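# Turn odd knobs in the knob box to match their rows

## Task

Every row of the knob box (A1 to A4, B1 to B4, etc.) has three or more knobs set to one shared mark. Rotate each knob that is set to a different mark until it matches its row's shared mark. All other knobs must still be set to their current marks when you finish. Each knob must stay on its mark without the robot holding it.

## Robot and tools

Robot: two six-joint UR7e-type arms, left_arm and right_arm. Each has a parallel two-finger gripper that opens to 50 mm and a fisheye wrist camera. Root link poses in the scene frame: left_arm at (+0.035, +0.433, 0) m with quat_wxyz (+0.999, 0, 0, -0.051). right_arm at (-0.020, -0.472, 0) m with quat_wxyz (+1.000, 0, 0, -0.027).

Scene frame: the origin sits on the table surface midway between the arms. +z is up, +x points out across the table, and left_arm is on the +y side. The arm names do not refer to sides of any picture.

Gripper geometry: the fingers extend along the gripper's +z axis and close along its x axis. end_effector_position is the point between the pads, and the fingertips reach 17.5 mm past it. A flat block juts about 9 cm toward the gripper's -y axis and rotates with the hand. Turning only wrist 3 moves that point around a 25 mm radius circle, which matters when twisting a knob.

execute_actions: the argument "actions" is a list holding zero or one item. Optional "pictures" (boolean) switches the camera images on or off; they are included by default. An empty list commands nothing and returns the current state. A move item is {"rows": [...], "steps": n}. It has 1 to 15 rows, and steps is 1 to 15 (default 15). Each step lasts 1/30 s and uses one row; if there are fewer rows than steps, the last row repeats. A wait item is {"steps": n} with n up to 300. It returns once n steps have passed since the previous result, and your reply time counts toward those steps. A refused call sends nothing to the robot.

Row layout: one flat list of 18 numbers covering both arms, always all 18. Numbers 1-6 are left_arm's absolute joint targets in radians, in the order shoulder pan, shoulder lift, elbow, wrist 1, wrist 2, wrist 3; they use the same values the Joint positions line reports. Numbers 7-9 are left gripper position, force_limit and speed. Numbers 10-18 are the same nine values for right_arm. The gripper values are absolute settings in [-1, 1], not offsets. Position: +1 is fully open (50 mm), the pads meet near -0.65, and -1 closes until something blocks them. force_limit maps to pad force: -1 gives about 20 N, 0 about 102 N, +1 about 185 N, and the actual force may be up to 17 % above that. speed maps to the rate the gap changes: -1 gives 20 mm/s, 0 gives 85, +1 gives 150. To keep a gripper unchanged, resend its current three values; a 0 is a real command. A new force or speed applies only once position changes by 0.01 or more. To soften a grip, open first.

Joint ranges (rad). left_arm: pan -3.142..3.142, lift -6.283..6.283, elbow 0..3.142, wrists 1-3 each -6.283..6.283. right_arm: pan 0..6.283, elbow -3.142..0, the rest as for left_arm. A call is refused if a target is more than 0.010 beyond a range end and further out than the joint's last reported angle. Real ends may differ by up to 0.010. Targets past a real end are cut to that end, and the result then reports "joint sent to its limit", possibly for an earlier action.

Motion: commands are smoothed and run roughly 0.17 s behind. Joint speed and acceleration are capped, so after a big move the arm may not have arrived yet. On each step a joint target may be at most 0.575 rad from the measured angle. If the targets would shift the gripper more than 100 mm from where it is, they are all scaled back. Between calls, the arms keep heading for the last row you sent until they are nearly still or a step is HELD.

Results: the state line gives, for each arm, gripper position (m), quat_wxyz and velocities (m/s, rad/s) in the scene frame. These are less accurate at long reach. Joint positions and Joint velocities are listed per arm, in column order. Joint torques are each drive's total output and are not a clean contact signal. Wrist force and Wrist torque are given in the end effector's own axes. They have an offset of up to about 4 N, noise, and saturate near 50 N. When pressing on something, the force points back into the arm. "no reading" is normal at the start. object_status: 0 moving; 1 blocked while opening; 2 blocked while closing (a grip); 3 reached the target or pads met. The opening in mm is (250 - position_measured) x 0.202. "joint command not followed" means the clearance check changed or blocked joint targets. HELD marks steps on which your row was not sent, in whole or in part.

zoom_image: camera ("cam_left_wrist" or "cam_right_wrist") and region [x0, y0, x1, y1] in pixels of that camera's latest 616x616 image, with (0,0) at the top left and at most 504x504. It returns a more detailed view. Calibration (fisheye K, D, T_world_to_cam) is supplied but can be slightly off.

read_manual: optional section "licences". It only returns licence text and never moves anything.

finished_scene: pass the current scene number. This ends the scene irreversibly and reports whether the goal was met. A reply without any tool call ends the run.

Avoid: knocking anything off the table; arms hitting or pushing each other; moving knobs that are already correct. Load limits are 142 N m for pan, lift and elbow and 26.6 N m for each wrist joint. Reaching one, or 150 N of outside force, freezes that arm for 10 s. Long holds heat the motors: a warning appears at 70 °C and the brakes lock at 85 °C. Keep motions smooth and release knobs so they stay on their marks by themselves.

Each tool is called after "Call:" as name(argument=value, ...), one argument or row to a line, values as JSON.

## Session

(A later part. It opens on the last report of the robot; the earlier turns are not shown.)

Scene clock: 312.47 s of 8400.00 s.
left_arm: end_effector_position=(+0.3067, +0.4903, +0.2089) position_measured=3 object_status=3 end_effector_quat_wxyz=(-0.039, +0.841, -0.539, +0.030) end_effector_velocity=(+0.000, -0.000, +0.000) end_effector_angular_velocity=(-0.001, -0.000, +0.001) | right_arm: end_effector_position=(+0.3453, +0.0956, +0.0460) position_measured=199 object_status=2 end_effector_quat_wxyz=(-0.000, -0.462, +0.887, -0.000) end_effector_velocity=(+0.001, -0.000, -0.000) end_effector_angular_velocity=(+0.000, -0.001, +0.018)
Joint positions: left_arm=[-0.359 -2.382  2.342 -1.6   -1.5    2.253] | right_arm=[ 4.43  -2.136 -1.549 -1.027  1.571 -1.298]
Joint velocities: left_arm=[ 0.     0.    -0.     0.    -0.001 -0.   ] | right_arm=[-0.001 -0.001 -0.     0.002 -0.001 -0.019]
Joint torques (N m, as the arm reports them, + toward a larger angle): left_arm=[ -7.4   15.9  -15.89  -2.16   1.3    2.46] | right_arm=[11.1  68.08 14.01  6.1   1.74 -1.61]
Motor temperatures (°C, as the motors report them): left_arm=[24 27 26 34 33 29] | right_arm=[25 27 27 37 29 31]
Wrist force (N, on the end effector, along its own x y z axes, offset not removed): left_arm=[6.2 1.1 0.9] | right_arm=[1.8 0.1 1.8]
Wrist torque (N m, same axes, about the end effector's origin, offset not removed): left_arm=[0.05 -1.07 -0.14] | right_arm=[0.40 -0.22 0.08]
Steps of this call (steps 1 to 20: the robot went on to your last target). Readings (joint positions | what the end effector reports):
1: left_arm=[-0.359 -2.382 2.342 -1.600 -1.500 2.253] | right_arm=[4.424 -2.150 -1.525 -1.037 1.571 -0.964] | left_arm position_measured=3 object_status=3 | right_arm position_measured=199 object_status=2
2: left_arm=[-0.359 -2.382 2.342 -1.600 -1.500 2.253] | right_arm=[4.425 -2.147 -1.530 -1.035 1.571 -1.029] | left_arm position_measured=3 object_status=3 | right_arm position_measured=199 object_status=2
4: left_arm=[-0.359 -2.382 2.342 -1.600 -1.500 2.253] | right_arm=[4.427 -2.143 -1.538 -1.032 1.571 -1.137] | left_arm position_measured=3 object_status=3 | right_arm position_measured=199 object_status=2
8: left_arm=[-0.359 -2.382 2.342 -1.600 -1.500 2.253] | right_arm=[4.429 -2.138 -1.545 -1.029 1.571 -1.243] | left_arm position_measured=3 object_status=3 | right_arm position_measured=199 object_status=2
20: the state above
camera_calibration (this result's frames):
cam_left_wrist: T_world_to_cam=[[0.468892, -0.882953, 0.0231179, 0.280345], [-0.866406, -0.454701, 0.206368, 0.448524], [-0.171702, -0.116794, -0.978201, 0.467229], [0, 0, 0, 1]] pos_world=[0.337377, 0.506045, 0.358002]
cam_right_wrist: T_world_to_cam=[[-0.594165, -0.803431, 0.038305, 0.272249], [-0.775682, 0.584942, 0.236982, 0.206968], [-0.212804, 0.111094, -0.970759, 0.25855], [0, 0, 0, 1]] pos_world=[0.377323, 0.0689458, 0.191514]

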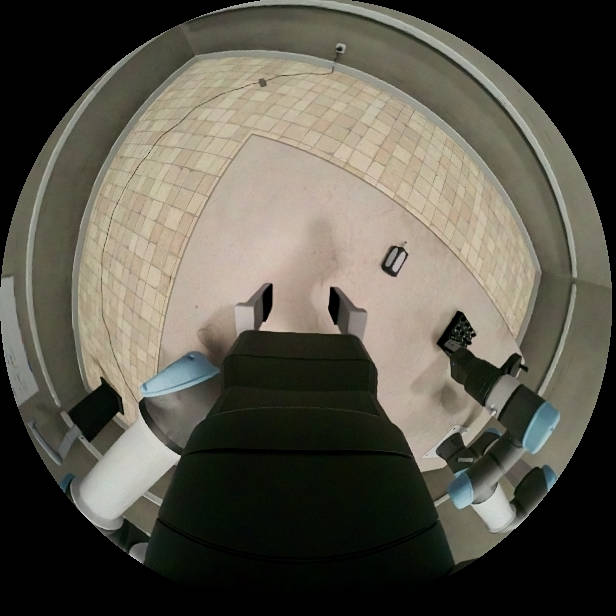

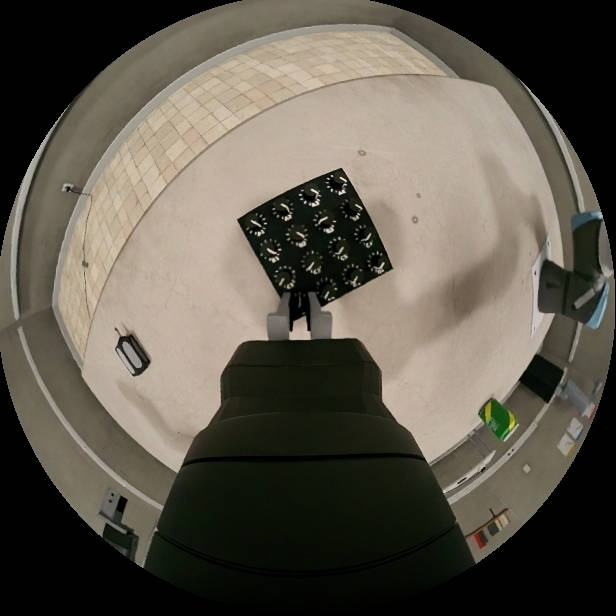

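Call:
execute_actions(
  actions=[
    {"rows": [[-0.359,-2.382,2.342,-1.6,-1.5,2.253,1,0,0,4.4298,-2.135,-1.5508,-1.0266,1.5708,-1.3174,-1,-0.8,-0.7],[-0.359,-2.382,2.342,-1.6,-1.5,2.253,1,0,0,4.4299,-2.1341,-1.5523,-1.026,1.5708,-1.3347,-1,-0.8,-0.7],[-0.359,-2.382,2.342,-1.6,-1.5,2.253,1,0,0,4.4302,-2.1323,-1.5553,-1.0248,1.5708,-1.3692,-1,-0.8,-0.7],[-0.359,-2.382,2.342,-1.6,-1.5,2.253,1,0,0,4.4304,-2.1305,-1.5584,-1.0236,1.5708,-1.4039,-1,-0.8,-0.7],[-0.359,-2.382,2.342,-1.6,-1.5,2.253,1,0,0,4.4307,-2.1277,-1.5629,-1.0218,1.5708,-1.456,-1,-0.8,-0.7],[-0.359,-2.382,2.342,-1.6,-1.5,2.253,1,0,0,4.4309,-2.125,-1.5674,-1.02,1.5708,-1.5082,-1,-0.8,-0.7],[-0.359,-2.382,2.342,-1.6,-1.5,2.253,1,0,0,4.431,-2.1215,-1.5733,-1.0176,1.5708,-1.5779,-1,-0.8,-0.7],[-0.359,-2.382,2.342,-1.6,-1.5,2.253,1,0,0,4.4308,-2.118,-1.5792,-1.0152,1.5708,-1.6478,-1,-0.8,-0.7],[-0.359,-2.382,2.342,-1.6,-1.5,2.253,1,0,0,4.4305,-2.1145,-1.5849,-1.013,1.5708,-1.718,-1,-0.8,-0.7],[-0.359,-2.382,2.342,-1.6,-1.5,2.253,1,0,0,4.43,-2.1112,-1.5904,-1.0108,1.5708,-1.7883,-1,-0.8,-0.7],[-0.359,-2.382,2.342,-1.6,-1.5,2.253,1,0,0,4.4294,-2.108,-1.5958,-1.0086,1.5708,-1.8588,-1,-0.8,-0.7],[-0.359,-2.382,2.342,-1.6,-1.5,2.253,1,0,0,4.4285,-2.1049,-1.6009,-1.0066,1.5708,-1.9294,-1,-0.8,-0.7],[-0.359,-2.382,2.342,-1.6,-1.5,2.253,1,0,0,4.4274,-2.1019,-1.6058,-1.0047,1.5708,-2.0003,-1,-0.8,-0.7],[-0.359,-2.382,2.342,-1.6,-1.5,2.253,1,0,0,4.4262,-2.0991,-1.6104,-1.0029,1.5708,-2.0713,-1,-0.8,-0.7],[-0.359,-2.382,2.342,-1.6,-1.5,2.253,1,0,0,4.4248,-2.0965,-1.6148,-1.0011,1.5708,-2.1426,-1,-0.8,-0.7]], "steps": 15},
  ],
  pictures=false,
)

Call:
execute_actions(
  actions=[
    {"rows": [[-0.359,-2.382,2.342,-1.6,-1.5,2.253,1,0,0,4.4232,-2.094,-1.6188,-0.9996,1.5708,-2.214,-1,-0.8,-0.7],[-0.359,-2.382,2.342,-1.6,-1.5,2.253,1,0,0,4.4215,-2.0917,-1.6225,-0.9982,1.5708,-2.2855,-1,-0.8,-0.7],[-0.359,-2.382,2.342,-1.6,-1.5,2.253,1,0,0,4.4196,-2.0897,-1.6259,-0.9968,1.5708,-2.3572,-1,-0.8,-0.7],[-0.359,-2.382,2.342,-1.6,-1.5,2.253,1,0,0,4.4176,-2.0878,-1.6289,-0.9957,1.5708,-2.429,-1,-0.8,-0.7],[-0.359,-2.382,2.342,-1.6,-1.5,2.253,1,0,0,4.4154,-2.0862,-1.6316,-0.9946,1.5708,-2.501,-1,-0.8,-0.7],[-0.359,-2.382,2.342,-1.6,-1.5,2.253,1,0,0,4.4132,-2.0849,-1.6338,-0.9937,1.5708,-2.5731,-1,-0.8,-0.7],[-0.359,-2.382,2.342,-1.6,-1.5,2.253,1,0,0,4.4108,-2.0837,-1.6357,-0.993,1.5708,-2.6453,-1,-0.8,-0.7],[-0.359,-2.382,2.342,-1.6,-1.5,2.253,1,0,0,4.4083,-2.0828,-1.6371,-0.9925,1.5708,-2.7176,-1,-0.8,-0.7],[-0.359,-2.382,2.342,-1.6,-1.5,2.253,1,0,0,4.4057,-2.0822,-1.6382,-0.992,1.5708,-2.79,-1,-0.8,-0.7],[-0.359,-2.382,2.342,-1.6,-1.5,2.253,1,0,0,4.4031,-2.0818,-1.6388,-0.9918,1.5708,-2.8624,-1,-0.8,-0.7],[-0.359,-2.382,2.342,-1.6,-1.5,2.253,1,0,0,4.4004,-2.0817,-1.639,-0.9917,1.5708,-2.9349,-1,-0.8,-0.7],[-0.359,-2.382,2.342,-1.6,-1.5,2.253,1,0,0,4.3977,-2.0818,-1.6388,-0.9918,1.5708,-3.0075,-1,-0.8,-0.7],[-0.359,-2.382,2.342,-1.6,-1.5,2.253,1,0,0,4.3949,-2.0822,-1.6382,-0.992,1.5708,-3.08,-1,-0.8,-0.7],[-0.359,-2.382,2.342,-1.6,-1.5,2.253,1,0,0,4.3921,-2.0828,-1.6371,-0.9925,1.5708,-3.1526,-1,-0.8,-0.7],[-0.359,-2.382,2.342,-1.6,-1.5,2.253,1,0,0,4.3894,-2.0837,-1.6357,-0.993,1.5708,-3.2252,-1,-0.8,-0.7]], "steps": 15},
  ],
  pictures=false,
)

Call:
execute_actions(
  actions=[
    {"rows": [[-0.359,-2.382,2.342,-1.6,-1.5,2.253,1,0,0,4.3866,-2.0849,-1.6338,-0.9937,1.5708,-3.2978,-1,-0.8,-0.7],[-0.359,-2.382,2.342,-1.6,-1.5,2.253,1,0,0,4.3839,-2.0862,-1.6316,-0.9946,1.5708,-3.3703,-1,-0.8,-0.7],[-0.359,-2.382,2.342,-1.6,-1.5,2.253,1,0,0,4.3812,-2.0878,-1.6289,-0.9957,1.5708,-3.4428,-1,-0.8,-0.7],[-0.359,-2.382,2.342,-1.6,-1.5,2.253,1,0,0,4.3786,-2.0897,-1.6259,-0.9968,1.5708,-3.5152,-1,-0.8,-0.7],[-0.359,-2.382,2.342,-1.6,-1.5,2.253,1,0,0,4.3761,-2.0917,-1.6225,-0.9982,1.5708,-3.5875,-1,-0.8,-0.7],[-0.359,-2.382,2.342,-1.6,-1.5,2.253,1,0,0,4.3737,-2.094,-1.6188,-0.9996,1.5708,-3.6598,-1,-0.8,-0.7],[-0.359,-2.382,2.342,-1.6,-1.5,2.253,1,0,0,4.3713,-2.0965,-1.6148,-1.0011,1.5708,-3.7319,-1,-0.8,-0.7],[-0.359,-2.382,2.342,-1.6,-1.5,2.253,1,0,0,4.3691,-2.0991,-1.6104,-1.0029,1.5708,-3.804,-1,-0.8,-0.7],[-0.359,-2.382,2.342,-1.6,-1.5,2.253,1,0,0,4.367,-2.1019,-1.6058,-1.0047,1.5708,-3.8759,-1,-0.8,-0.7],[-0.359,-2.382,2.342,-1.6,-1.5,2.253,1,0,0,4.365,-2.1049,-1.6009,-1.0066,1.5708,-3.9477,-1,-0.8,-0.7],[-0.359,-2.382,2.342,-1.6,-1.5,2.253,1,0,0,4.3632,-2.108,-1.5958,-1.0086,1.5708,-4.0193,-1,-0.8,-0.7]], "steps": 15},
  ],
  pictures=false,
)

Call:
execute_actions(
  actions=[
    {"steps": 16},
  ],
)

Call:
zoom_image(
  camera="cam_right_wrist",
  region=[265, 270, 335, 340],
)

Scene clock: 432.60 s of 8400.00 s.
left_arm: end_effector_position=(+0.3067, +0.4903, +0.2089) position_measured=3 object_status=3 end_effector_quat_wxyz=(-0.039, +0.841, -0.539, +0.030) end_effector_velocity=(+0.000, +0.001, +0.000) end_effector_angular_velocity=(+0.001, -0.001, +0.002) | right_arm: end_effector_position=(+0.3455, +0.0944, +0.0460) position_measured=199 object_status=2 end_effector_quat_wxyz=(-0.000, -0.647, +0.763, -0.000) end_effector_velocity=(+0.004, -0.003, +0.000) end_effector_angular_velocity=(-0.000, -0.000, +1.818)
Joint positions: left_arm=[-0.359 -2.382  2.342 -1.6   -1.5    2.253] | right_arm=[ 4.43  -2.112 -1.589 -1.011  1.571 -1.743]
Joint velocities: left_arm=[ 0.001 -0.    -0.     0.     0.001 -0.001] | right_arm=[-0.02   0.088 -0.144  0.057 -0.    -1.838]
Joint torques (N m, as the arm reports them, + toward a larger angle): left_arm=[ -6.95  15.53 -16.41  -2.12   1.39   2.38] | right_arm=[-8.65 66.49  9.35  5.77  1.07 -5.98]
Motor temperatures (°C, as the motors report them): left_arm=[24 27 26 34 33 29] | right_arm=[25 28 27 37 29 31]
Wrist force (N, on the end effector, along its own x y z axes, offset not removed): left_arm=[0.5 -1.3 -1.7] | right_arm=[-1.1 3.2 -4.0]
Wrist torque (N m, same axes, about the end effector's origin, offset not removed): left_arm=[-0.31 -0.06 -0.08] | right_arm=[0.17 -0.01 0.04]
Steps of this call (steps 1 to 15: the robot went on to your last target; steps 16 to 90: nothing new was sent; then 116.63 s passed at rest; steps 91 to 105: all 15 steps of this action). Readings (joint positions | what the end effector reports):
91: left_arm=[-0.359 -2.382 2.342 -1.600 -1.500 2.253] | right_arm=[4.430 -2.136 -1.549 -1.027 1.571 -1.300] | left_arm position_measured=3 object_status=3 | right_arm position_measured=199 object_status=2
92: left_arm=[-0.359 -2.382 2.342 -1.600 -1.500 2.253] | right_arm=[4.430 -2.136 -1.549 -1.027 1.571 -1.301] | left_arm position_measured=3 object_status=3 | right_arm position_measured=199 object_status=2
94: left_arm=[-0.359 -2.382 2.342 -1.600 -1.500 2.253] | right_arm=[4.430 -2.135 -1.550 -1.027 1.571 -1.312] | left_arm position_measured=3 object_status=3 | right_arm position_measured=199 object_status=2
98: left_arm=[-0.359 -2.382 2.342 -1.600 -1.500 2.253] | right_arm=[4.430 -2.130 -1.558 -1.024 1.571 -1.391] | left_arm position_measured=3 object_status=3 | right_arm position_measured=199 object_status=2
105: the state above

Scene clock: 433.10 s of 8400.00 s.
left_arm: end_effector_position=(+0.3067, +0.4903, +0.2089) position_measured=3 object_status=3 end_effector_quat_wxyz=(-0.039, +0.841, -0.539, +0.030) end_effector_velocity=(-0.000, -0.000, -0.000) end_effector_angular_velocity=(+0.000, +0.002, -0.001) | right_arm: end_effector_position=(+0.3471, +0.0949, +0.0460) position_measured=199 object_status=2 end_effector_quat_wxyz=(+0.000, +0.936, -0.352, -0.000) end_effector_velocity=(+0.001, +0.003, -0.000) end_effector_angular_velocity=(-0.000, -0.001, +2.040)
Joint positions: left_arm=[-0.359 -2.382  2.342 -1.6   -1.5    2.253] | right_arm=[ 4.403 -2.084 -1.636 -0.993  1.571 -2.785]
Joint velocities: left_arm=[ 0.     0.001  0.     0.    -0.001  0.001] | right_arm=[-0.075  0.008 -0.014  0.006 -0.001 -2.115]
Joint torques (N m, as the arm reports them, + toward a larger angle): left_arm=[ -7.21  14.13 -15.33  -1.88   1.14   2.4 ] | right_arm=[-8.45 64.58 13.21  5.47  1.11 -6.05]
Motor temperatures (°C, as the motors report them): left_arm=[24 27 26 34 33 29] | right_arm=[25 28 27 37 29 31]
Wrist force (N, on the end effector, along its own x y z axes, offset not removed): left_arm=[-0.1 0.6 -0.3] | right_arm=[0.7 4.2 -2.5]
Wrist torque (N m, same axes, about the end effector's origin, offset not removed): left_arm=[-0.05 0.18 0.11] | right_arm=[0.55 -0.12 -0.07]
Steps of this call (steps 1 to 15: all 15 steps of this action). Readings (joint positions | what the end effector reports):
1: left_arm=[-0.359 -2.382 2.342 -1.600 -1.500 2.253] | right_arm=[4.429 -2.109 -1.594 -1.009 1.571 -1.807] | left_arm position_measured=3 object_status=3 | right_arm position_measured=199 object_status=2
2: left_arm=[-0.359 -2.382 2.342 -1.600 -1.500 2.253] | right_arm=[4.428 -2.106 -1.599 -1.007 1.571 -1.872] | left_arm position_measured=3 object_status=3 | right_arm position_measured=199 object_status=2
4: left_arm=[-0.359 -2.382 2.342 -1.600 -1.500 2.253] | right_arm=[4.426 -2.101 -1.608 -1.004 1.571 -2.007] | left_arm position_measured=3 object_status=3 | right_arm position_measured=199 object_status=2
8: left_arm=[-0.359 -2.382 2.342 -1.600 -1.500 2.253] | right_arm=[4.419 -2.092 -1.623 -0.998 1.571 -2.285] | left_arm position_measured=3 object_status=3 | right_arm position_measured=199 object_status=2
15: the state above

Scene clock: 433.60 s of 8400.00 s.
left_arm: end_effector_position=(+0.3067, +0.4903, +0.2089) position_measured=3 object_status=3 end_effector_quat_wxyz=(-0.039, +0.841, -0.539, +0.030) end_effector_velocity=(+0.000, -0.000, +0.000) end_effector_angular_velocity=(+0.000, +0.000, -0.001) | right_arm: end_effector_position=(+0.3463, +0.0961, +0.0460) position_measured=199 object_status=2 end_effector_quat_wxyz=(-0.000, +0.989, +0.150, +0.000) end_effector_velocity=(-0.006, -0.004, -0.000) end_effector_angular_velocity=(-0.000, -0.001, +1.340)
Joint positions: left_arm=[-0.359 -2.382  2.342 -1.6   -1.5    2.253] | right_arm=[ 4.368 -2.103 -1.604 -1.005  1.571 -3.841]
Joint velocities: left_arm=[-0.001  0.001 -0.    -0.     0.     0.   ] | right_arm=[-0.034 -0.041  0.066 -0.026 -0.001 -1.374]
Joint torques (N m, as the arm reports them, + toward a larger angle): left_arm=[ -7.45  15.84 -14.04  -1.88   1.26   2.34] | right_arm=[-4.69 37.24 34.6   1.47  1.03 -2.23]
Motor temperatures (°C, as the motors report them): left_arm=[24 27 26 34 33 29] | right_arm=[25 28 27 37 29 31]
Wrist force (N, on the end effector, along its own x y z axes, offset not removed): left_arm=[3.2 -0.7 -0.3] | right_arm=[0.7 -1.0 4.6]
Wrist torque (N m, same axes, about the end effector's origin, offset not removed): left_arm=[-0.23 -0.53 -0.12] | right_arm=[-0.06 -0.07 -0.26]
Steps of this call (steps 1 to 15: all 15 steps of this action). Readings (joint positions | what the end effector reports):
1: left_arm=[-0.359 -2.382 2.342 -1.600 -1.500 2.253] | right_arm=[4.401 -2.084 -1.636 -0.993 1.571 -2.857] | left_arm position_measured=3 object_status=3 | right_arm position_measured=199 object_status=2
2: left_arm=[-0.359 -2.382 2.342 -1.600 -1.500 2.253] | right_arm=[4.398 -2.084 -1.636 -0.993 1.571 -2.929] | left_arm position_measured=3 object_status=3 | right_arm position_measured=199 object_status=2
4: left_arm=[-0.359 -2.382 2.342 -1.600 -1.500 2.253] | right_arm=[4.393 -2.084 -1.635 -0.993 1.571 -3.074] | left_arm position_measured=3 object_status=3 | right_arm position_measured=199 object_status=2
8: left_arm=[-0.359 -2.382 2.342 -1.600 -1.500 2.253] | right_arm=[4.382 -2.089 -1.627 -0.996 1.571 -3.364] | left_arm position_measured=3 object_status=3 | right_arm position_measured=199 object_status=2
15: the state above

Scene clock: 434.13 s of 8400.00 s.
left_arm: end_effector_position=(+0.3067, +0.4903, +0.2089) position_measured=3 object_status=3 end_effector_quat_wxyz=(-0.039, +0.841, -0.539, +0.030) end_effector_velocity=(+0.000, +0.000, +0.000) end_effector_angular_velocity=(-0.000, -0.001, +0.001) | right_arm: end_effector_position=(+0.3457, +0.0952, +0.0460) position_measured=199 object_status=2 end_effector_quat_wxyz=(+0.000, +0.972, +0.234, -0.000) end_effector_velocity=(-0.000, +0.001, +0.001) end_effector_angular_velocity=(+0.002, -0.000, +0.022)
Joint positions: left_arm=[-0.359 -2.382  2.342 -1.6   -1.5    2.253] | right_arm=[ 4.363 -2.108 -1.596 -1.009  1.571 -4.017]
Joint velocities: left_arm=[ 0.001 -0.001 -0.    -0.     0.    -0.001] | right_arm=[ 0.    -0.     0.003 -0.001  0.001 -0.021]
Joint torques (N m, as the arm reports them, + toward a larger angle): left_arm=[ -6.25  14.13 -15.34  -2.21   1.06   2.33] | right_arm=[-7.95 36.31 35.14  1.43  0.9  -1.81]
Motor temperatures (°C, as the motors report them): left_arm=[24 27 26 34 33 29] | right_arm=[25 28 27 37 29 31]
Wrist force (N, on the end effector, along its own x y z axes, offset not removed): left_arm=[3.8 1.4 -1.3] | right_arm=[-1.1 -0.3 2.9]
Wrist torque (N m, same axes, about the end effector's origin, offset not removed): left_arm=[0.07 -0.54 -0.18] | right_arm=[0.26 0.27 -0.01]
Steps of this call (steps 1 to 16: the robot went on to your last target). Readings (joint positions | what the end effector reports):
1: left_arm=[-0.359 -2.382 2.342 -1.600 -1.500 2.253] | right_arm=[4.367 -2.104 -1.602 -1.006 1.571 -3.882] | left_arm position_measured=3 object_status=3 | right_arm position_measured=199 object_status=2
2: left_arm=[-0.359 -2.382 2.342 -1.600 -1.500 2.253] | right_arm=[4.366 -2.105 -1.601 -1.007 1.571 -3.914] | left_arm position_measured=3 object_status=3 | right_arm position_measured=199 object_status=2
4: left_arm=[-0.359 -2.382 2.342 -1.600 -1.500 2.253] | right_arm=[4.365 -2.106 -1.599 -1.007 1.571 -3.957] | left_arm position_measured=3 object_status=3 | right_arm position_measured=199 object_status=2
8: left_arm=[-0.359 -2.382 2.342 -1.600 -1.500 2.253] | right_arm=[4.364 -2.107 -1.597 -1.008 1.571 -3.997] | left_arm position_measured=3 object_status=3 | right_arm position_measured=199 object_status=2
16: the state above
camera_calibration (this result's frames):
cam_left_wrist: T_world_to_cam=[[0.468892, -0.882953, 0.0231183, 0.280345], [-0.866406, -0.454701, 0.206368, 0.448524], [-0.171701, -0.116794, -0.978201, 0.467229], [0, 0, 0, 1]] pos_world=[0.337377, 0.506045, 0.358002]
cam_right_wrist: T_world_to_cam=[[0.901892, 0.430263, 0.0382827, -0.362488], [0.410101, -0.880714, 0.23698, -0.0629725], [0.13568, -0.198031, -0.97076, 0.167615], [0, 0, 0, 1]] pos_world=[0.330008, 0.133697, 0.191515]

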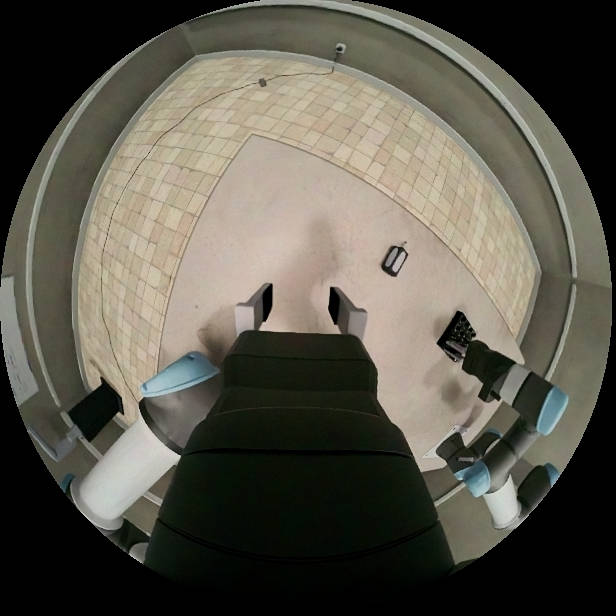

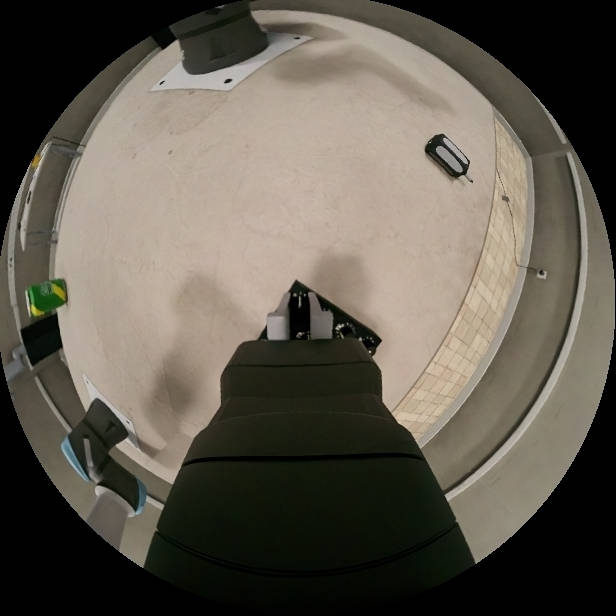

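Region (265, 270, 335, 340) of cam_right_wrist's 616x616 image, scaled by 7.200, with more detail than that image has.

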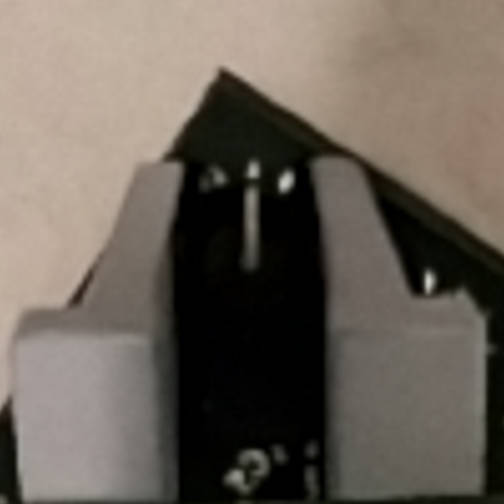

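Call:
execute_actions(
  actions=[
    {"rows": [[-0.359,-2.382,2.342,-1.6,-1.5,2.253,1,0,0,4.3632,-2.108,-1.5958,-1.0086,1.5708,-4.0193,-0.16,-0.8,-0.5]], "steps": 5},
  ],
  pictures=false,
)

Call:
execute_actions(
  actions=[
    {"rows": [[-0.359,-2.382,2.342,-1.6,-1.5,2.253,1,0,0,4.3632,-2.1,-1.5892,-1.0232,1.5708,-4.0193,-0.16,-0.8,-0.5],[-0.359,-2.382,2.342,-1.6,-1.5,2.253,1,0,0,4.3632,-2.092,-1.5826,-1.0378,1.5708,-4.0193,-0.16,-0.8,-0.5],[-0.359,-2.382,2.342,-1.6,-1.5,2.253,1,0,0,4.3632,-2.0838,-1.5759,-1.0527,1.5708,-4.0193,-0.16,-0.8,-0.5]], "steps": 9},
  ],
  pictures=false,
)

Call:
execute_actions(
  actions=[
    {"rows": [[-0.359,-2.382,2.342,-1.6,-1.5,2.253,1,0,0,4.3545,-2.0773,-1.5862,-1.0489,1.5708,-3.9682,-0.16,-0.8,-0.5],[-0.359,-2.382,2.342,-1.6,-1.5,2.253,1,0,0,4.3459,-2.0707,-1.5966,-1.0451,1.5708,-3.9172,-0.16,-0.8,-0.5],[-0.359,-2.382,2.342,-1.6,-1.5,2.253,1,0,0,4.3372,-2.0642,-1.6069,-1.0413,1.5708,-3.8661,-0.06,-0.8,-0.5],[-0.359,-2.382,2.342,-1.6,-1.5,2.253,1,0,0,4.3285,-2.0577,-1.6172,-1.0375,1.5708,-3.8151,-0.06,-0.8,-0.5],[-0.359,-2.382,2.342,-1.6,-1.5,2.253,1,0,0,4.3199,-2.0512,-1.6276,-1.0337,1.5708,-3.764,-0.06,-0.8,-0.5],[-0.359,-2.382,2.342,-1.6,-1.5,2.253,1,0,0,4.3112,-2.0446,-1.6379,-1.0299,1.5708,-3.7129,-0.06,-0.8,-0.5],[-0.359,-2.382,2.342,-1.6,-1.5,2.253,1,0,0,4.3025,-2.0381,-1.6482,-1.0261,1.5708,-3.6619,-0.06,-0.8,-0.5],[-0.359,-2.382,2.342,-1.6,-1.5,2.253,1,0,0,4.2938,-2.0316,-1.6585,-1.0223,1.5708,-3.6108,-0.06,-0.8,-0.5],[-0.359,-2.382,2.342,-1.6,-1.5,2.253,1,0,0,4.2852,-2.025,-1.6689,-1.0185,1.5708,-3.5598,-0.06,-0.8,-0.5],[-0.359,-2.382,2.342,-1.6,-1.5,2.253,1,0,0,4.2765,-2.0185,-1.6792,-1.0147,1.5708,-3.5087,-0.06,-0.8,-0.5]], "steps": 15},
  ],
  pictures=false,
)

Call:
execute_actions(
  actions=[
    {"rows": [[-0.359,-2.382,2.342,-1.6,-1.5,2.253,1,0,0,4.2765,-2.0185,-1.6792,-1.0147,1.5708,-3.5087,-0.06,-0.8,-0.5],[-0.359,-2.382,2.342,-1.6,-1.5,2.253,1,0,0,4.2765,-2.0185,-1.6792,-1.0147,1.5708,-3.5087,-0.06,-0.8,-0.5],[-0.359,-2.382,2.342,-1.6,-1.5,2.253,1,0,0,4.2765,-2.0286,-1.6875,-0.9963,1.5708,-3.5087,-0.06,-0.8,-0.5]], "steps": 15},
  ],
  pictures=false,
)

Call:
execute_actions(
  actions=[
    {"steps": 6},
  ],
)

Call:
zoom_image(
  camera="cam_right_wrist",
  region=[265, 260, 335, 330],
)

Call:
zoom_image(
  camera="cam_right_wrist",
  region=[220, 215, 350, 345],
)

Scene clock: 515.80 s of 8400.00 s.
left_arm: end_effector_position=(+0.3067, +0.4903, +0.2089) position_measured=3 object_status=3 end_effector_quat_wxyz=(-0.039, +0.841, -0.539, +0.030) end_effector_velocity=(-0.000, -0.000, -0.000) end_effector_angular_velocity=(-0.000, +0.001, -0.000) | right_arm: end_effector_position=(+0.3457, +0.0951, +0.0460) position_measured=176 object_status=0 end_effector_quat_wxyz=(+0.000, +0.972, +0.235, -0.000) end_effector_velocity=(+0.001, -0.001, +0.001) end_effector_angular_velocity=(+0.000, -0.001, +0.000)
Joint positions: left_arm=[-0.359 -2.382  2.342 -1.6   -1.5    2.253] | right_arm=[ 4.363 -2.108 -1.596 -1.009  1.571 -4.019]
Joint velocities: left_arm=[-0.001  0.001  0.     0.    -0.001 -0.   ] | right_arm=[-0.001  0.002 -0.001  0.    -0.001 -0.001]
Joint torques (N m, as the arm reports them, + toward a larger angle): left_arm=[ -6.53  14.85 -16.03  -2.     1.11   2.32] | right_arm=[-7.6  36.72 35.95  1.59  0.43 -1.98]
Motor temperatures (°C, as the motors report them): left_arm=[24 27 26 34 33 29] | right_arm=[25 28 27 37 29 31]
Wrist force (N, on the end effector, along its own x y z axes, offset not removed): left_arm=[2.2 2.2 -0.3] | right_arm=[3.0 -0.2 1.8]
Wrist torque (N m, same axes, about the end effector's origin, offset not removed): left_arm=[0.31 -0.25 -0.02] | right_arm=[-0.05 -0.39 -0.02]
Steps of this call (steps 1 to 15: the robot went on to your last target; steps 16 to 90: nothing new was sent; then 78.50 s passed at rest; steps 91 to 95: all 5 steps of this action). Readings (joint positions | what the end effector reports):
91: left_arm=[-0.359 -2.382 2.342 -1.600 -1.500 2.253] | right_arm=[4.363 -2.108 -1.596 -1.009 1.571 -4.019] | left_arm position_measured=3 object_status=3 | right_arm position_measured=199 object_status=0
92: left_arm=[-0.359 -2.382 2.342 -1.600 -1.500 2.253] | right_arm=[4.363 -2.108 -1.596 -1.009 1.571 -4.019] | left_arm position_measured=3 object_status=3 | right_arm position_measured=190 object_status=0
94: left_arm=[-0.359 -2.382 2.342 -1.600 -1.500 2.253] | right_arm=[4.363 -2.108 -1.596 -1.009 1.571 -4.019] | left_arm position_measured=3 object_status=3 | right_arm position_measured=177 object_status=0
95: the state above

Scene clock: 516.10 s of 8400.00 s.
left_arm: end_effector_position=(+0.3067, +0.4903, +0.2089) position_measured=3 object_status=3 end_effector_quat_wxyz=(-0.039, +0.841, -0.539, +0.030) end_effector_velocity=(+0.000, +0.000, -0.000) end_effector_angular_velocity=(+0.001, -0.000, +0.000) | right_arm: end_effector_position=(+0.3458, +0.0952, +0.0615) position_measured=176 object_status=3 end_effector_quat_wxyz=(-0.000, +0.972, +0.235, +0.000) end_effector_velocity=(-0.001, -0.001, +0.034) end_effector_angular_velocity=(-0.002, -0.000, +0.000)
Joint positions: left_arm=[-0.359 -2.382  2.342 -1.6   -1.5    2.253] | right_arm=[ 4.363 -2.089 -1.58  -1.043  1.571 -4.019]
Joint velocities: left_arm=[ 0.001 -0.     0.     0.     0.001  0.   ] | right_arm=[ 0.001  0.042  0.034 -0.077 -0.001  0.001]
Joint torques (N m, as the arm reports them, + toward a larger angle): left_arm=[ -6.61  14.67 -15.63  -2.31   1.3    2.4 ] | right_arm=[-7.55 61.49 36.    1.59  0.58 -1.85]
Motor temperatures (°C, as the motors report them): left_arm=[24 27 26 34 33 29] | right_arm=[25 28 27 37 29 31]
Wrist force (N, on the end effector, along its own x y z axes, offset not removed): left_arm=[1.8 1.6 -0.5] | right_arm=[-0.9 1.7 1.0]
Wrist torque (N m, same axes, about the end effector's origin, offset not removed): left_arm=[0.33 -0.16 -0.01] | right_arm=[0.11 0.17 0.24]
Steps of this call (steps 1 to 9: all 9 steps of this action). Readings (joint positions | what the end effector reports):
1: left_arm=[-0.359 -2.382 2.342 -1.600 -1.500 2.253] | right_arm=[4.363 -2.108 -1.596 -1.009 1.571 -4.019] | left_arm position_measured=3 object_status=3 | right_arm position_measured=176 object_status=0
2: left_arm=[-0.359 -2.382 2.342 -1.600 -1.500 2.253] | right_arm=[4.363 -2.108 -1.595 -1.010 1.571 -4.019] | left_arm position_measured=3 object_status=3 | right_arm position_measured=176 object_status=0
4: left_arm=[-0.359 -2.382 2.342 -1.600 -1.500 2.253] | right_arm=[4.363 -2.103 -1.591 -1.018 1.571 -4.019] | left_arm position_measured=3 object_status=3 | right_arm position_measured=176 object_status=0
8: left_arm=[-0.359 -2.382 2.342 -1.600 -1.500 2.253] | right_arm=[4.363 -2.091 -1.582 -1.040 1.571 -4.019] | left_arm position_measured=3 object_status=3 | right_arm position_measured=176 object_status=3
9: the state above

Scene clock: 516.60 s of 8400.00 s.
left_arm: end_effector_position=(+0.3067, +0.4903, +0.2089) position_measured=3 object_status=3 end_effector_quat_wxyz=(-0.039, +0.841, -0.539, +0.030) end_effector_velocity=(+0.000, -0.000, +0.000) end_effector_angular_velocity=(+0.001, -0.001, -0.001) | right_arm: end_effector_position=(+0.3845, +0.0442, +0.0660) position_measured=161 object_status=3 end_effector_quat_wxyz=(-0.000, +1.000, -0.013, +0.000) end_effector_velocity=(+0.051, -0.075, -0.001) end_effector_angular_velocity=(-0.001, +0.001, -0.752)
Joint positions: left_arm=[-0.359 -2.382  2.342 -1.6   -1.5    2.253] | right_arm=[ 4.289 -2.028 -1.664 -1.02   1.571 -3.593]
Joint velocities: left_arm=[-0.     0.001 -0.001 -0.     0.001  0.   ] | right_arm=[-0.102  0.075 -0.118  0.042  0.001  0.65 ]
Joint torques (N m, as the arm reports them, + toward a larger angle): left_arm=[ -6.79  14.22 -16.31  -2.31   1.27   2.55] | right_arm=[-4.91 62.78 12.46  5.61  0.48  1.52]
Motor temperatures (°C, as the motors report them): left_arm=[24 27 26 34 33 29] | right_arm=[25 28 27 37 29 31]
Wrist force (N, on the end effector, along its own x y z axes, offset not removed): left_arm=[2.6 -0.3 -0.2] | right_arm=[-4.8 -1.8 1.5]
Wrist torque (N m, same axes, about the end effector's origin, offset not removed): left_arm=[-0.23 -0.35 -0.09] | right_arm=[-0.45 1.07 -0.04]
Steps of this call (steps 1 to 15: all 15 steps of this action). Readings (joint positions | what the end effector reports):
1: left_arm=[-0.359 -2.382 2.342 -1.600 -1.500 2.253] | right_arm=[4.363 -2.088 -1.579 -1.045 1.571 -4.019] | left_arm position_measured=3 object_status=3 | right_arm position_measured=176 object_status=3
2: left_arm=[-0.359 -2.382 2.342 -1.600 -1.500 2.253] | right_arm=[4.363 -2.087 -1.579 -1.047 1.571 -4.018] | left_arm position_measured=3 object_status=3 | right_arm position_measured=176 object_status=3
4: left_arm=[-0.359 -2.382 2.342 -1.600 -1.500 2.253] | right_arm=[4.357 -2.081 -1.584 -1.047 1.571 -3.992] | left_arm position_measured=3 object_status=3 | right_arm position_measured=168 object_status=0
8: left_arm=[-0.359 -2.382 2.342 -1.600 -1.500 2.253] | right_arm=[4.334 -2.063 -1.611 -1.039 1.571 -3.866] | left_arm position_measured=3 object_status=3 | right_arm position_measured=161 object_status=0
15: the state above

Scene clock: 517.10 s of 8400.00 s.
left_arm: end_effector_position=(+0.3067, +0.4903, +0.2089) position_measured=3 object_status=3 end_effector_quat_wxyz=(-0.039, +0.841, -0.539, +0.030) end_effector_velocity=(-0.000, -0.000, -0.000) end_effector_angular_velocity=(-0.000, +0.000, +0.000) | right_arm: end_effector_position=(+0.3907, +0.0348, +0.0585) position_measured=161 object_status=3 end_effector_quat_wxyz=(-0.000, +0.998, -0.060, +0.000) end_effector_velocity=(+0.001, -0.001, -0.004) end_effector_angular_velocity=(-0.000, -0.001, -0.013)
Joint positions: left_arm=[-0.359 -2.382  2.342 -1.6   -1.5    2.253] | right_arm=[ 4.277 -2.028 -1.687 -0.997  1.571 -3.51 ]
Joint velocities: left_arm=[-0.     0.     0.    -0.    -0.    -0.001] | right_arm=[-0.002 -0.005 -0.006  0.01  -0.001  0.011]
Joint torques (N m, as the arm reports them, + toward a larger angle): left_arm=[ -6.89  14.61 -16.82  -2.09   1.06   2.33] | right_arm=[-4.98 31.2  13.51  5.76  0.25  1.9 ]
Motor temperatures (°C, as the motors report them): left_arm=[24 27 26 34 33 29] | right_arm=[25 28 27 37 29 31]
Wrist force (N, on the end effector, along its own x y z axes, offset not removed): left_arm=[2.1 1.8 0.4] | right_arm=[-2.4 -1.6 -0.6]
Wrist torque (N m, same axes, about the end effector's origin, offset not removed): left_arm=[0.25 -0.24 -0.03] | right_arm=[-0.31 0.31 -0.10]
Steps of this call (steps 1 to 15: all 15 steps of this action). Readings (joint positions | what the end effector reports):
1: left_arm=[-0.359 -2.382 2.342 -1.600 -1.500 2.253] | right_arm=[4.286 -2.026 -1.668 -1.019 1.571 -3.573] | left_arm position_measured=3 object_status=3 | right_arm position_measured=161 object_status=3
2: left_arm=[-0.359 -2.382 2.342 -1.600 -1.500 2.253] | right_arm=[4.284 -2.024 -1.670 -1.018 1.571 -3.559] | left_arm position_measured=3 object_status=3 | right_arm position_measured=161 object_status=3
4: left_arm=[-0.359 -2.382 2.342 -1.600 -1.500 2.253] | right_arm=[4.281 -2.022 -1.674 -1.015 1.571 -3.538] | left_arm position_measured=3 object_status=3 | right_arm position_measured=161 object_status=3
8: left_arm=[-0.359 -2.382 2.342 -1.600 -1.500 2.253] | right_arm=[4.278 -2.026 -1.683 -1.004 1.571 -3.519] | left_arm position_measured=3 object_status=3 | right_arm position_measured=161 object_status=3
15: the state above

Scene clock: 517.30 s of 8400.00 s.
left_arm: end_effector_position=(+0.3067, +0.4903, +0.2089) position_measured=3 object_status=3 end_effector_quat_wxyz=(-0.039, +0.841, -0.539, +0.030) end_effector_velocity=(-0.000, -0.000, +0.000) end_effector_angular_velocity=(-0.001, -0.000, +0.000) | right_arm: end_effector_position=(+0.3908, +0.0346, +0.0581) position_measured=161 object_status=3 end_effector_quat_wxyz=(+0.000, +0.998, -0.061, -0.000) end_effector_velocity=(-0.000, -0.001, -0.002) end_effector_angular_velocity=(-0.002, +0.001, -0.002)
Joint positions: left_arm=[-0.359 -2.382  2.342 -1.6   -1.5    2.253] | right_arm=[ 4.277 -2.029 -1.687 -0.997  1.571 -3.509]
Joint velocities: left_arm=[ 0.001 -0.    -0.001  0.    -0.001  0.   ] | right_arm=[-0.    -0.002 -0.002  0.002 -0.     0.002]
Joint torques (N m, as the arm reports them, + toward a larger angle): left_arm=[ -7.31  14.97 -16.32  -1.93   1.18   2.18] | right_arm=[-8.32 34.38 11.93  5.28  0.3   2.05]
Motor temperatures (°C, as the motors report them): left_arm=[24 27 26 34 33 29] | right_arm=[25 28 27 37 29 31]
Wrist force (N, on the end effector, along its own x y z axes, offset not removed): left_arm=[3.8 -1.1 0.6] | right_arm=[-5.8 1.6 1.2]
Wrist torque (N m, same axes, about the end effector's origin, offset not removed): left_arm=[-0.32 -0.66 -0.06] | right_arm=[0.24 1.09 0.15]
Steps of this call (steps 1 to 6: the robot went on to your last target). Readings (joint positions | what the end effector reports):
1: left_arm=[-0.359 -2.382 2.342 -1.600 -1.500 2.253] | right_arm=[4.277 -2.028 -1.687 -0.997 1.571 -3.510] | left_arm position_measured=3 object_status=3 | right_arm position_measured=161 object_status=3
2: left_arm=[-0.359 -2.382 2.342 -1.600 -1.500 2.253] | right_arm=[4.277 -2.028 -1.687 -0.997 1.571 -3.510] | left_arm position_measured=3 object_status=3 | right_arm position_measured=161 object_status=3
4: left_arm=[-0.359 -2.382 2.342 -1.600 -1.500 2.253] | right_arm=[4.277 -2.028 -1.687 -0.997 1.571 -3.509] | left_arm position_measured=3 object_status=3 | right_arm position_measured=161 object_status=3
6: the state above
camera_calibration (this result's frames):
cam_left_wrist: T_world_to_cam=[[0.468892, -0.882953, 0.0231181, 0.280345], [-0.866406, -0.454701, 0.206368, 0.448524], [-0.171702, -0.116794, -0.978201, 0.467229], [0, 0, 0, 1]] pos_world=[0.337377, 0.506045, 0.358002]
cam_right_wrist: T_world_to_cam=[[0.988172, -0.148492, 0.0382874, -0.391215], [-0.153341, -0.959337, 0.23698, 0.0852474], [0.00154086, -0.240048, -0.97076, 0.215163], [0, 0, 0, 1]] pos_world=[0.399329, 0.075338, 0.203649]

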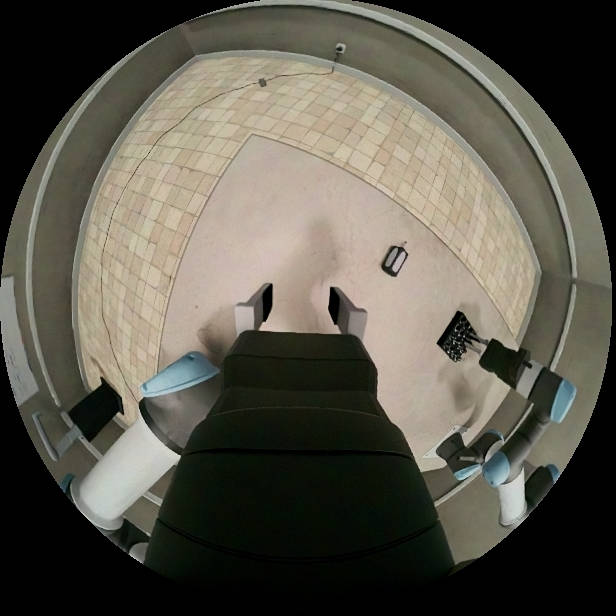

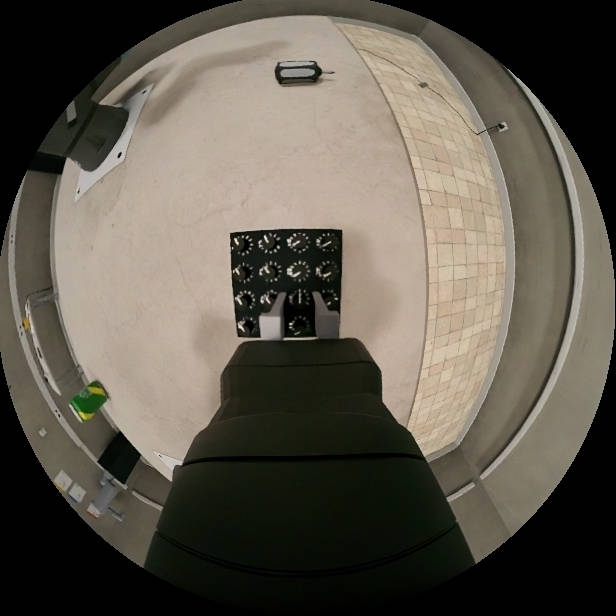

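Region (265, 260, 335, 330) of cam_right_wrist's 616x616 image, scaled by 7.200, with more detail than that image has.

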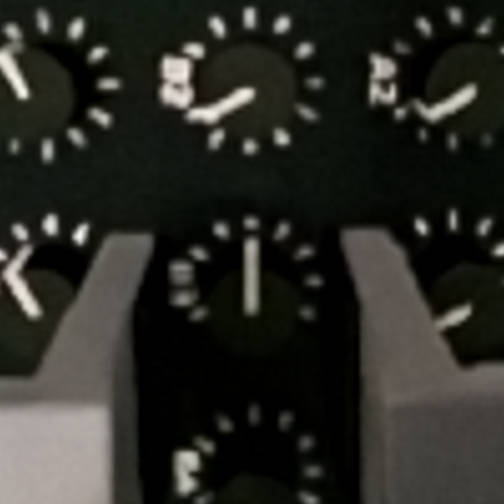

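Region (220, 215, 350, 345) of cam_right_wrist's 616x616 image, scaled by 3.877, with more detail than that image has.

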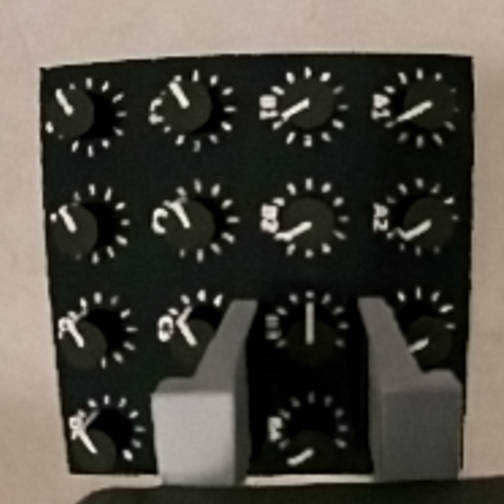

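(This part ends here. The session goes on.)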